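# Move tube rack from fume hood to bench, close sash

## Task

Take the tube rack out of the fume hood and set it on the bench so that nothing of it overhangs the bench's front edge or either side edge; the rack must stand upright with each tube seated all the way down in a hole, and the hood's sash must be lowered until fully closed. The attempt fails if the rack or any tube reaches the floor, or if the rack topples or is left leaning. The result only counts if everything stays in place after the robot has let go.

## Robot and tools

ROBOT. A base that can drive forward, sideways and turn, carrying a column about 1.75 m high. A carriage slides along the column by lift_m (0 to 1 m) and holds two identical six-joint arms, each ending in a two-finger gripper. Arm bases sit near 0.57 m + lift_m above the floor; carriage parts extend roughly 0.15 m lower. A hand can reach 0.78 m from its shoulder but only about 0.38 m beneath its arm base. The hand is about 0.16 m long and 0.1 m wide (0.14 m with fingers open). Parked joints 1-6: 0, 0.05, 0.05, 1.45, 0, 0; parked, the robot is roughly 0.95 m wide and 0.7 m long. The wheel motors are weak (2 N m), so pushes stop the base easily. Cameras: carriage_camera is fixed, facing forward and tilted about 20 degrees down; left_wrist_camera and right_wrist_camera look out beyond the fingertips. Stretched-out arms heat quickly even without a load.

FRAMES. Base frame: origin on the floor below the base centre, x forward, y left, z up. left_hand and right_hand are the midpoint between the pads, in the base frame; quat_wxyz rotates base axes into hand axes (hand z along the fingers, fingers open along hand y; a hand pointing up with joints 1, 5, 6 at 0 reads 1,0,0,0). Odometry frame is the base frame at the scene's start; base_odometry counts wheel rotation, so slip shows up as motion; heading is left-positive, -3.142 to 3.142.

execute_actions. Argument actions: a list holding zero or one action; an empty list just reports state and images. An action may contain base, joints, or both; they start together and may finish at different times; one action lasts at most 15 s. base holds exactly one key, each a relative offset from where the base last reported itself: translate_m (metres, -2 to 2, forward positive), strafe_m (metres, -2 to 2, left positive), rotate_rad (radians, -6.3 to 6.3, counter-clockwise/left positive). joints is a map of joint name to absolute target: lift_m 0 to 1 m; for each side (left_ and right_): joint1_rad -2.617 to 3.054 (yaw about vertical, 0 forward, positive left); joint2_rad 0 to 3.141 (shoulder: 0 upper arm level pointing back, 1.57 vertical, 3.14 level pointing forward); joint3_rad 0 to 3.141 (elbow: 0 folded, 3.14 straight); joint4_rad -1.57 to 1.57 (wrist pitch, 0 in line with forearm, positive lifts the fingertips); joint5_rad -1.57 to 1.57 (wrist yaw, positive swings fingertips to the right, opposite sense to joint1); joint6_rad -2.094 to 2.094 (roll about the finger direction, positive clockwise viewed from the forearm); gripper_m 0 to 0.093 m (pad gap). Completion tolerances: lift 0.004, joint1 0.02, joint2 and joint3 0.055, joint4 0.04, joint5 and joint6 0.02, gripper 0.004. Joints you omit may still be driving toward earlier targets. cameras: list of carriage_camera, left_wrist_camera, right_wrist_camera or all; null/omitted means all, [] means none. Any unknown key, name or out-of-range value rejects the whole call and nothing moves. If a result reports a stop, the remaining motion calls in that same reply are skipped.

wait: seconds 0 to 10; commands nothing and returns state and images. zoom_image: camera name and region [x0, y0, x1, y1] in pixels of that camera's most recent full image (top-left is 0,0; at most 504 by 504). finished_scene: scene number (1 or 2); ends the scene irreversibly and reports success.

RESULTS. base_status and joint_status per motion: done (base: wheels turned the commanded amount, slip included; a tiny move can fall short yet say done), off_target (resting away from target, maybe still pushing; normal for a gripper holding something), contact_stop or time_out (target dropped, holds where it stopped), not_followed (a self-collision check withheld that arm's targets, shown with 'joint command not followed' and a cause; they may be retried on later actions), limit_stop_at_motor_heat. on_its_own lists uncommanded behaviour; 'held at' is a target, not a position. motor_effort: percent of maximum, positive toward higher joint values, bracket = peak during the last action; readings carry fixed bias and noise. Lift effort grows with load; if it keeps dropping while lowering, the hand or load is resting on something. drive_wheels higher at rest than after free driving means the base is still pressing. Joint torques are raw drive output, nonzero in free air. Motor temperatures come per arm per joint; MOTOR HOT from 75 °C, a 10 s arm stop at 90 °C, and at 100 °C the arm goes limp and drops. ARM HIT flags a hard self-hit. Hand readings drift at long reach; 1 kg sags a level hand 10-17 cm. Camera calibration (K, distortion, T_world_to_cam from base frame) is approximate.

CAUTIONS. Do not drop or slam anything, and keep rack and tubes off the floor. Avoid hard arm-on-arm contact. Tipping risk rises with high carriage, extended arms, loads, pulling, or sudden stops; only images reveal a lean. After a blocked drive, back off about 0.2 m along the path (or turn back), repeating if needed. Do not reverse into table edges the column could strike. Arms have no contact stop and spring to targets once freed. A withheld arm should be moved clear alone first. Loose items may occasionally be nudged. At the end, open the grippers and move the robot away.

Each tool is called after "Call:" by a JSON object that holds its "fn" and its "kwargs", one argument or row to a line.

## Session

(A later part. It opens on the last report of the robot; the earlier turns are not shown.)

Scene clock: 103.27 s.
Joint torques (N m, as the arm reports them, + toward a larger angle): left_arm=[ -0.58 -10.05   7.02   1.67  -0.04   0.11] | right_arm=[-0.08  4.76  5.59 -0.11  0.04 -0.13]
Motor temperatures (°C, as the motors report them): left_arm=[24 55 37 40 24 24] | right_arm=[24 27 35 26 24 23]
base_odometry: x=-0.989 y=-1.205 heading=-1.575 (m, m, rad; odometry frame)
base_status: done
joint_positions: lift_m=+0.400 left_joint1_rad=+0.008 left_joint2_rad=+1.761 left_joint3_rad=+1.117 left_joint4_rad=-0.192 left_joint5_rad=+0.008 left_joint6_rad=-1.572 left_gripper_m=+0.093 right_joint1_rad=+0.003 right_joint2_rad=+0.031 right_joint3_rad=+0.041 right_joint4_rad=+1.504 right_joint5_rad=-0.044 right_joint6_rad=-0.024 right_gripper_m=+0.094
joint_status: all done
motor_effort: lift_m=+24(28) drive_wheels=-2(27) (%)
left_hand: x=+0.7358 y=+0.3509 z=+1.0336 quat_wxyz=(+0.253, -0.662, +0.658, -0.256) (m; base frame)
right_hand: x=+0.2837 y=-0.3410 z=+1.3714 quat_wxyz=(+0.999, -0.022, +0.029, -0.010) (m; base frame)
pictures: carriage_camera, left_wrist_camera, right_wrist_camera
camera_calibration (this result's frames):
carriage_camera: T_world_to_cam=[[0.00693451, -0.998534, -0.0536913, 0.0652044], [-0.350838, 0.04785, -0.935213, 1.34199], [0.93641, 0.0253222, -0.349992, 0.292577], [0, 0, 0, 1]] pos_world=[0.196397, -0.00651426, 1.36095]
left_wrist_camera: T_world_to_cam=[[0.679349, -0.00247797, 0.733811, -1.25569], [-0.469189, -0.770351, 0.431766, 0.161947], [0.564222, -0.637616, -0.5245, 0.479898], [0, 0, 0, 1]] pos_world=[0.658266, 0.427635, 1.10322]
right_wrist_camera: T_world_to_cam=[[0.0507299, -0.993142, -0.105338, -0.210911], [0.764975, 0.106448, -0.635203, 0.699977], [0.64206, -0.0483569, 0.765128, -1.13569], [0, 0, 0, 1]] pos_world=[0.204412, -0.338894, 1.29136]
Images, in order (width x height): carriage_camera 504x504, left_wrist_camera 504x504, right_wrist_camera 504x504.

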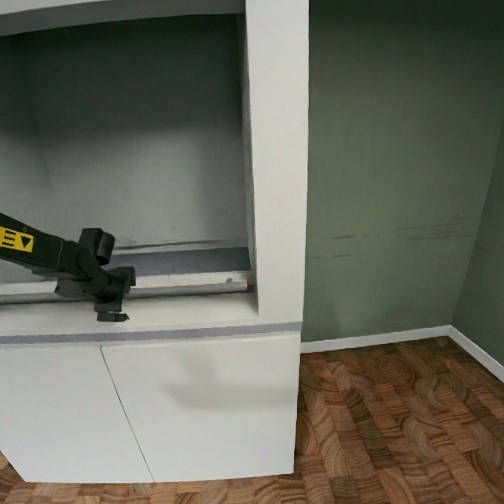

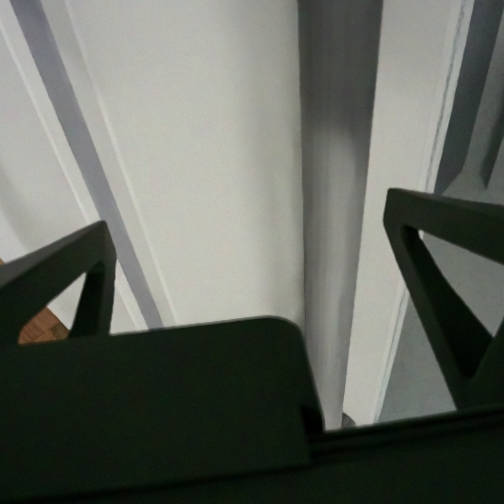

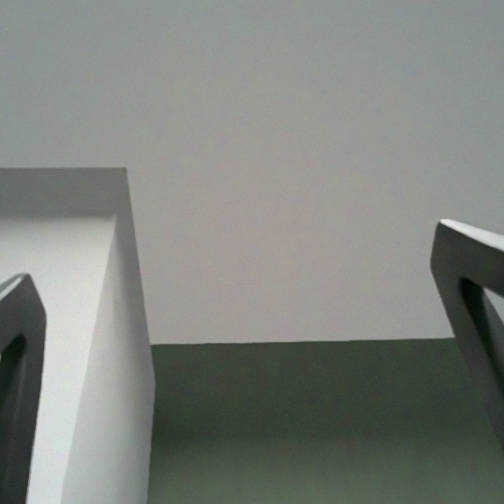

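Call:
{"fn": "execute_actions", "kwargs": {
  "actions": [
    {"joints":{"lift_m":0.48}}
  ],
  "cameras": []
}}

Call:
{"fn": "execute_actions", "kwargs": {
  "actions": [
    {"joints":{"left_gripper_m":0},"base":{"translate_m":0.08}}
  ],
  "cameras": ["left_wrist_camera"]
}}

Call:
{"fn": "execute_actions", "kwargs": {
  "actions": [
    {"joints":{"lift_m":0.3,"left_joint2_rad":2.0}}
  ]
}}

Scene clock: 105.80 s.
Joint torques (N m, as the arm reports them, + toward a larger angle): left_arm=[ -0.62 -10.19   7.08   1.61  -0.05   0.12] | right_arm=[-0.04  4.71  5.61 -0.13  0.05 -0.14]
Motor temperatures (°C, as the motors report them): left_arm=[24 55 37 40 24 24] | right_arm=[24 27 35 26 24 23]
base_odometry: x=-0.989 y=-1.205 heading=-1.575 (m, m, rad; odometry frame)
base_status: not commanded
joint_positions: lift_m=+0.480 left_joint1_rad=+0.008 left_joint2_rad=+1.760 left_joint3_rad=+1.117 left_joint4_rad=-0.179 left_joint5_rad=+0.009 left_joint6_rad=-1.571 left_gripper_m=+0.093 right_joint1_rad=+0.003 right_joint2_rad=+0.031 right_joint3_rad=+0.041 right_joint4_rad=+1.504 right_joint5_rad=-0.044 right_joint6_rad=-0.024 right_gripper_m=+0.094
joint_status: all done
motor_effort: lift_m=+24(29) drive_wheels=-3(3) (%)
left_hand: x=+0.7381 y=+0.3506 z=+1.1158 quat_wxyz=(+0.256, -0.660, +0.657, -0.261) (m; base frame)
right_hand: x=+0.2836 y=-0.3410 z=+1.4514 quat_wxyz=(+0.999, -0.022, +0.028, -0.010) (m; base frame)
pictures: none
No camera images: the call's "cameras" was empty. Leave "cameras" out to get every camera's image.

Scene clock: 107.20 s.
Joint torques (N m, as the arm reports them, + toward a larger angle): left_arm=[ -0.46 -10.12   7.04   1.58  -0.05   0.12] | right_arm=[-0.05  4.7   5.58 -0.13  0.05 -0.12]
Motor temperatures (°C, as the motors report them): left_arm=[24 55 37 39 24 24] | right_arm=[24 27 35 26 24 23]
base_odometry: x=-0.990 y=-1.285 heading=-1.575 (m, m, rad; odometry frame)
base_status: done
joint_positions: lift_m=+0.480 left_joint1_rad=+0.008 left_joint2_rad=+1.760 left_joint3_rad=+1.117 left_joint4_rad=-0.179 left_joint5_rad=+0.009 left_joint6_rad=-1.571 left_gripper_m=+0.001 right_joint1_rad=+0.003 right_joint2_rad=+0.031 right_joint3_rad=+0.041 right_joint4_rad=+1.504 right_joint5_rad=-0.044 right_joint6_rad=-0.024 right_gripper_m=+0.094
joint_status: all done
motor_effort: lift_m=+24(24) drive_wheels=-7(25) (%)
left_hand: x=+0.7381 y=+0.3506 z=+1.1158 quat_wxyz=(+0.256, -0.660, +0.657, -0.261) (m; base frame)
right_hand: x=+0.2836 y=-0.3410 z=+1.4514 quat_wxyz=(+0.999, -0.022, +0.028, -0.010) (m; base frame)
pictures: left_wrist_camera
camera_calibration (this result's frames):
left_wrist_camera: T_world_to_cam=[[0.669762, -0.00276626, 0.742571, -1.32016], [-0.475969, -0.76916, 0.426435, 0.137826], [0.569976, -0.63905, -0.516471, 0.50882], [0, 0, 0, 1]] pos_world=[0.659779, 0.42752, 1.18433]
Images, in order (width x height): left_wrist_camera 504x504.

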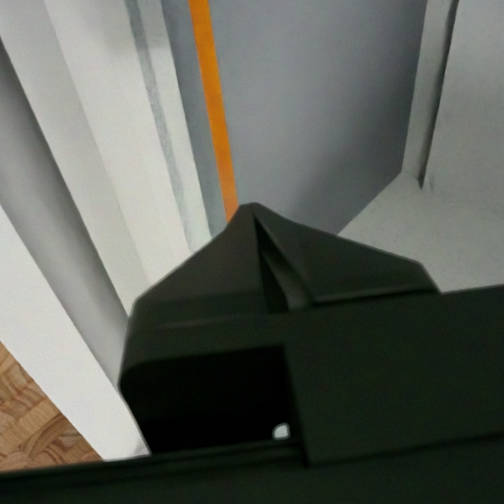

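Scene clock: 108.47 s.
Joint torques (N m, as the arm reports them, + toward a larger angle): left_arm=[-0.51  9.28  2.97  2.25 -0.02  0.12] | right_arm=[ 0.04  4.8   5.66 -0.13  0.01 -0.15]
Motor temperatures (°C, as the motors report them): left_arm=[24 54 37 39 24 24] | right_arm=[24 27 35 26 24 23]
base_odometry: x=-0.990 y=-1.284 heading=-1.575 (m, m, rad; odometry frame)
base_status: not commanded
joint_positions: lift_m=+0.301 left_joint1_rad=+0.008 left_joint2_rad=+1.695 left_joint3_rad=+1.180 left_joint4_rad=-0.244 left_joint5_rad=+0.010 left_joint6_rad=-1.572 left_gripper_m=+0.001 right_joint1_rad=+0.003 right_joint2_rad=+0.031 right_joint3_rad=+0.041 right_joint4_rad=+1.506 right_joint5_rad=-0.044 right_joint6_rad=-0.024 right_gripper_m=+0.094
joint_status: left_joint2_rad off_target (ended at +1.695, target +2.000); the others done
motor_effort: lift_m=+15(18) drive_wheels=+36(37) (%)
left_hand: x=+0.7429 y=+0.3504 z=+0.9806 quat_wxyz=(+0.277, -0.651, +0.648, -0.282) (m; base frame)
right_hand: x=+0.2832 y=-0.3410 z=+1.2723 quat_wxyz=(+0.999, -0.022, +0.028, -0.010) (m; base frame)
pictures: carriage_camera, left_wrist_camera, right_wrist_camera
camera_calibration (this result's frames):
carriage_camera: T_world_to_cam=[[0.00693451, -0.998534, -0.0536913, 0.0598811], [-0.350838, 0.04785, -0.935213, 1.24927], [0.93641, 0.0253222, -0.349992, 0.257877], [0, 0, 0, 1]] pos_world=[0.196397, -0.00651426, 1.2618]
left_wrist_camera: T_world_to_cam=[[0.622023, -0.00293436, 0.782994, -1.22705], [-0.502204, -0.768709, 0.396078, 0.246621], [0.600732, -0.639592, -0.479628, 0.377335], [0, 0, 0, 1]] pos_world=[0.66043, 0.427319, 1.04407]
right_wrist_camera: T_world_to_cam=[[0.0509307, -0.993141, -0.105246, -0.221503], [0.766185, 0.106451, -0.633742, 0.635174], [0.640599, -0.0483611, 0.766351, -1.06069], [0, 0, 0, 1]] pos_world=[0.204097, -0.338895, 1.19208]
Images, in order (width x height): carriage_camera 504x504, left_wrist_camera 504x504, right_wrist_camera 504x504.

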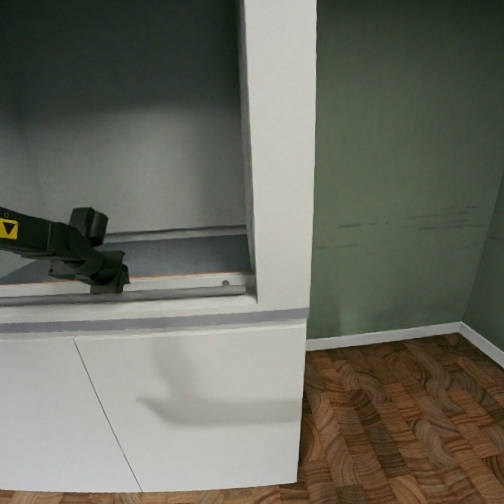

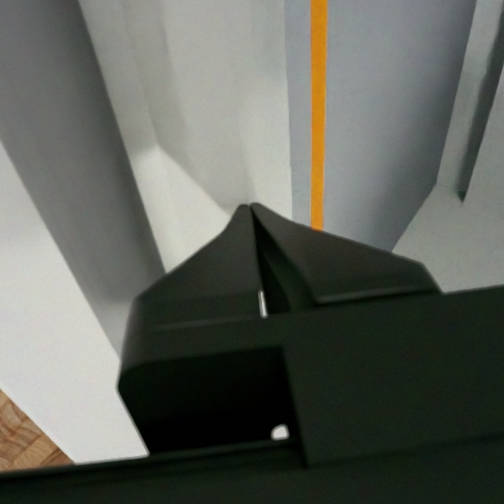

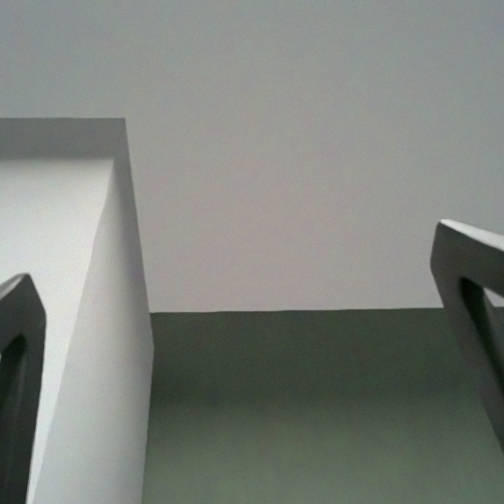

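Pressed hard with the bar down at the deck. One more push, then retreat.

Call:
{"fn": "execute_actions", "kwargs": {
  "actions": [
    {"joints":{"lift_m":0.24}}
  ],
  "cameras": []
}}

Call:
{"fn": "execute_actions", "kwargs": {
  "actions": [
    {"joints":{"lift_m":0.45,"left_joint2_rad":1.76}}
  ],
  "cameras": []
}}

Call:
{"fn": "execute_actions", "kwargs": {
  "actions": [
    {"base":{"translate_m":-0.45}}
  ],
  "cameras": ["carriage_camera"]
}}

Scene clock: 111.90 s.
Joint torques (N m, as the arm reports them, + toward a larger angle): left_arm=[-0.53 10.16  2.67  2.2  -0.05  0.16] | right_arm=[-0.07  4.79  5.48 -0.17  0.06 -0.12]
Motor temperatures (°C, as the motors report them): left_arm=[24 54 37 39 24 24] | right_arm=[24 27 35 26 24 23]
base_odometry: x=-0.990 y=-1.284 heading=-1.575 (m, m, rad; odometry frame)
base_status: not commanded
joint_positions: lift_m=+0.241 left_joint1_rad=+0.008 left_joint2_rad=+1.586 left_joint3_rad=+1.190 left_joint4_rad=-0.220 left_joint5_rad=+0.010 left_joint6_rad=-1.572 left_gripper_m=+0.001 right_joint1_rad=+0.003 right_joint2_rad=+0.031 right_joint3_rad=+0.041 right_joint4_rad=+1.506 right_joint5_rad=-0.044 right_joint6_rad=-0.024 right_gripper_m=+0.094
joint_status: all done
motor_effort: lift_m=+16(16) drive_wheels=+39(39) (%)
left_hand: x=+0.7428 y=+0.3504 z=+0.9792 quat_wxyz=(+0.323, -0.629, +0.627, -0.327) (m; base frame)
right_hand: x=+0.2832 y=-0.3410 z=+1.2122 quat_wxyz=(+0.999, -0.022, +0.028, -0.010) (m; base frame)
pictures: none
No camera images: the call's "cameras" was empty. Leave "cameras" out to get every camera's image.

Scene clock: 113.27 s.
Joint torques (N m, as the arm reports them, + toward a larger angle): left_arm=[-0.44 -9.65  5.99  1.63 -0.07  0.12] | right_arm=[ 0.    4.82  5.62 -0.14  0.04 -0.14]
Motor temperatures (°C, as the motors report them): left_arm=[24 54 37 39 24 24] | right_arm=[24 27 35 26 24 23]
base_odometry: x=-0.990 y=-1.285 heading=-1.575 (m, m, rad; odometry frame)
base_status: not commanded
joint_positions: lift_m=+0.450 left_joint1_rad=+0.008 left_joint2_rad=+1.754 left_joint3_rad=+1.133 left_joint4_rad=-0.181 left_joint5_rad=+0.009 left_joint6_rad=-1.571 left_gripper_m=+0.001 right_joint1_rad=+0.003 right_joint2_rad=+0.031 right_joint3_rad=+0.041 right_joint4_rad=+1.505 right_joint5_rad=-0.044 right_joint6_rad=-0.024 right_gripper_m=+0.094
joint_status: all done
motor_effort: lift_m=+24(27) drive_wheels=+8(39) (%)
left_hand: x=+0.7422 y=+0.3506 z=+1.0947 quat_wxyz=(+0.263, -0.657, +0.654, -0.267) (m; base frame)
right_hand: x=+0.2834 y=-0.3410 z=+1.4214 quat_wxyz=(+0.999, -0.022, +0.028, -0.010) (m; base frame)
pictures: none
No camera images: the call's "cameras" was empty. Leave "cameras" out to get every camera's image.

Scene clock: 116.23 s.
Joint torques (N m, as the arm reports them, + toward a larger angle): left_arm=[-0.43 -9.51  6.13  1.56 -0.06  0.12] | right_arm=[-0.12  4.84  5.58 -0.15  0.01 -0.14]
Motor temperatures (°C, as the motors report them): left_arm=[24 53 37 39 24 24] | right_arm=[24 27 35 26 24 23]
base_odometry: x=-0.988 y=-0.835 heading=-1.574 (m, m, rad; odometry frame)
base_status: done
joint_positions: lift_m=+0.450 left_joint1_rad=+0.004 left_joint2_rad=+1.754 left_joint3_rad=+1.133 left_joint4_rad=-0.178 left_joint5_rad=+0.011 left_joint6_rad=-1.571 left_gripper_m=+0.001 right_joint1_rad=+0.003 right_joint2_rad=+0.031 right_joint3_rad=+0.041 right_joint4_rad=+1.505 right_joint5_rad=-0.044 right_joint6_rad=-0.024 right_gripper_m=+0.094
joint_status: not commanded
motor_effort: lift_m=+24(24) drive_wheels=-4(40) (%)
left_hand: x=+0.7427 y=+0.3484 z=+1.0950 quat_wxyz=(+0.263, -0.655, +0.655, -0.269) (m; base frame)
right_hand: x=+0.2834 y=-0.3410 z=+1.4214 quat_wxyz=(+0.999, -0.022, +0.028, -0.010) (m; base frame)
pictures: carriage_camera
camera_calibration (this result's frames):
carriage_camera: T_world_to_cam=[[0.00693451, -0.998534, -0.0536913, 0.0678873], [-0.350838, 0.04785, -0.935213, 1.38872], [0.93641, 0.0253222, -0.349992, 0.310066], [0, 0, 0, 1]] pos_world=[0.196397, -0.00651426, 1.41092]
Images, in order (width x height): carriage_camera 504x504.

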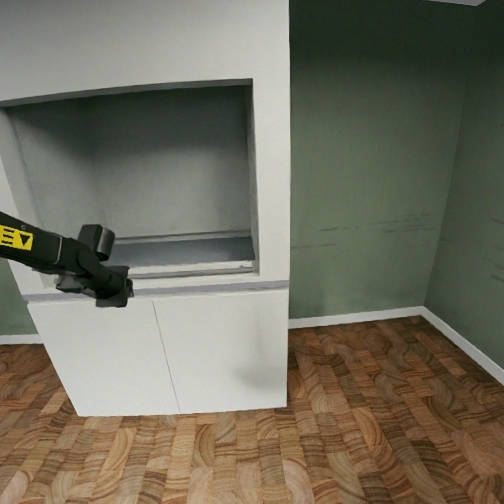

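Call:
{"fn": "finished_scene", "kwargs": {
  "scene": 2
}}

The scene is finished: the task was done.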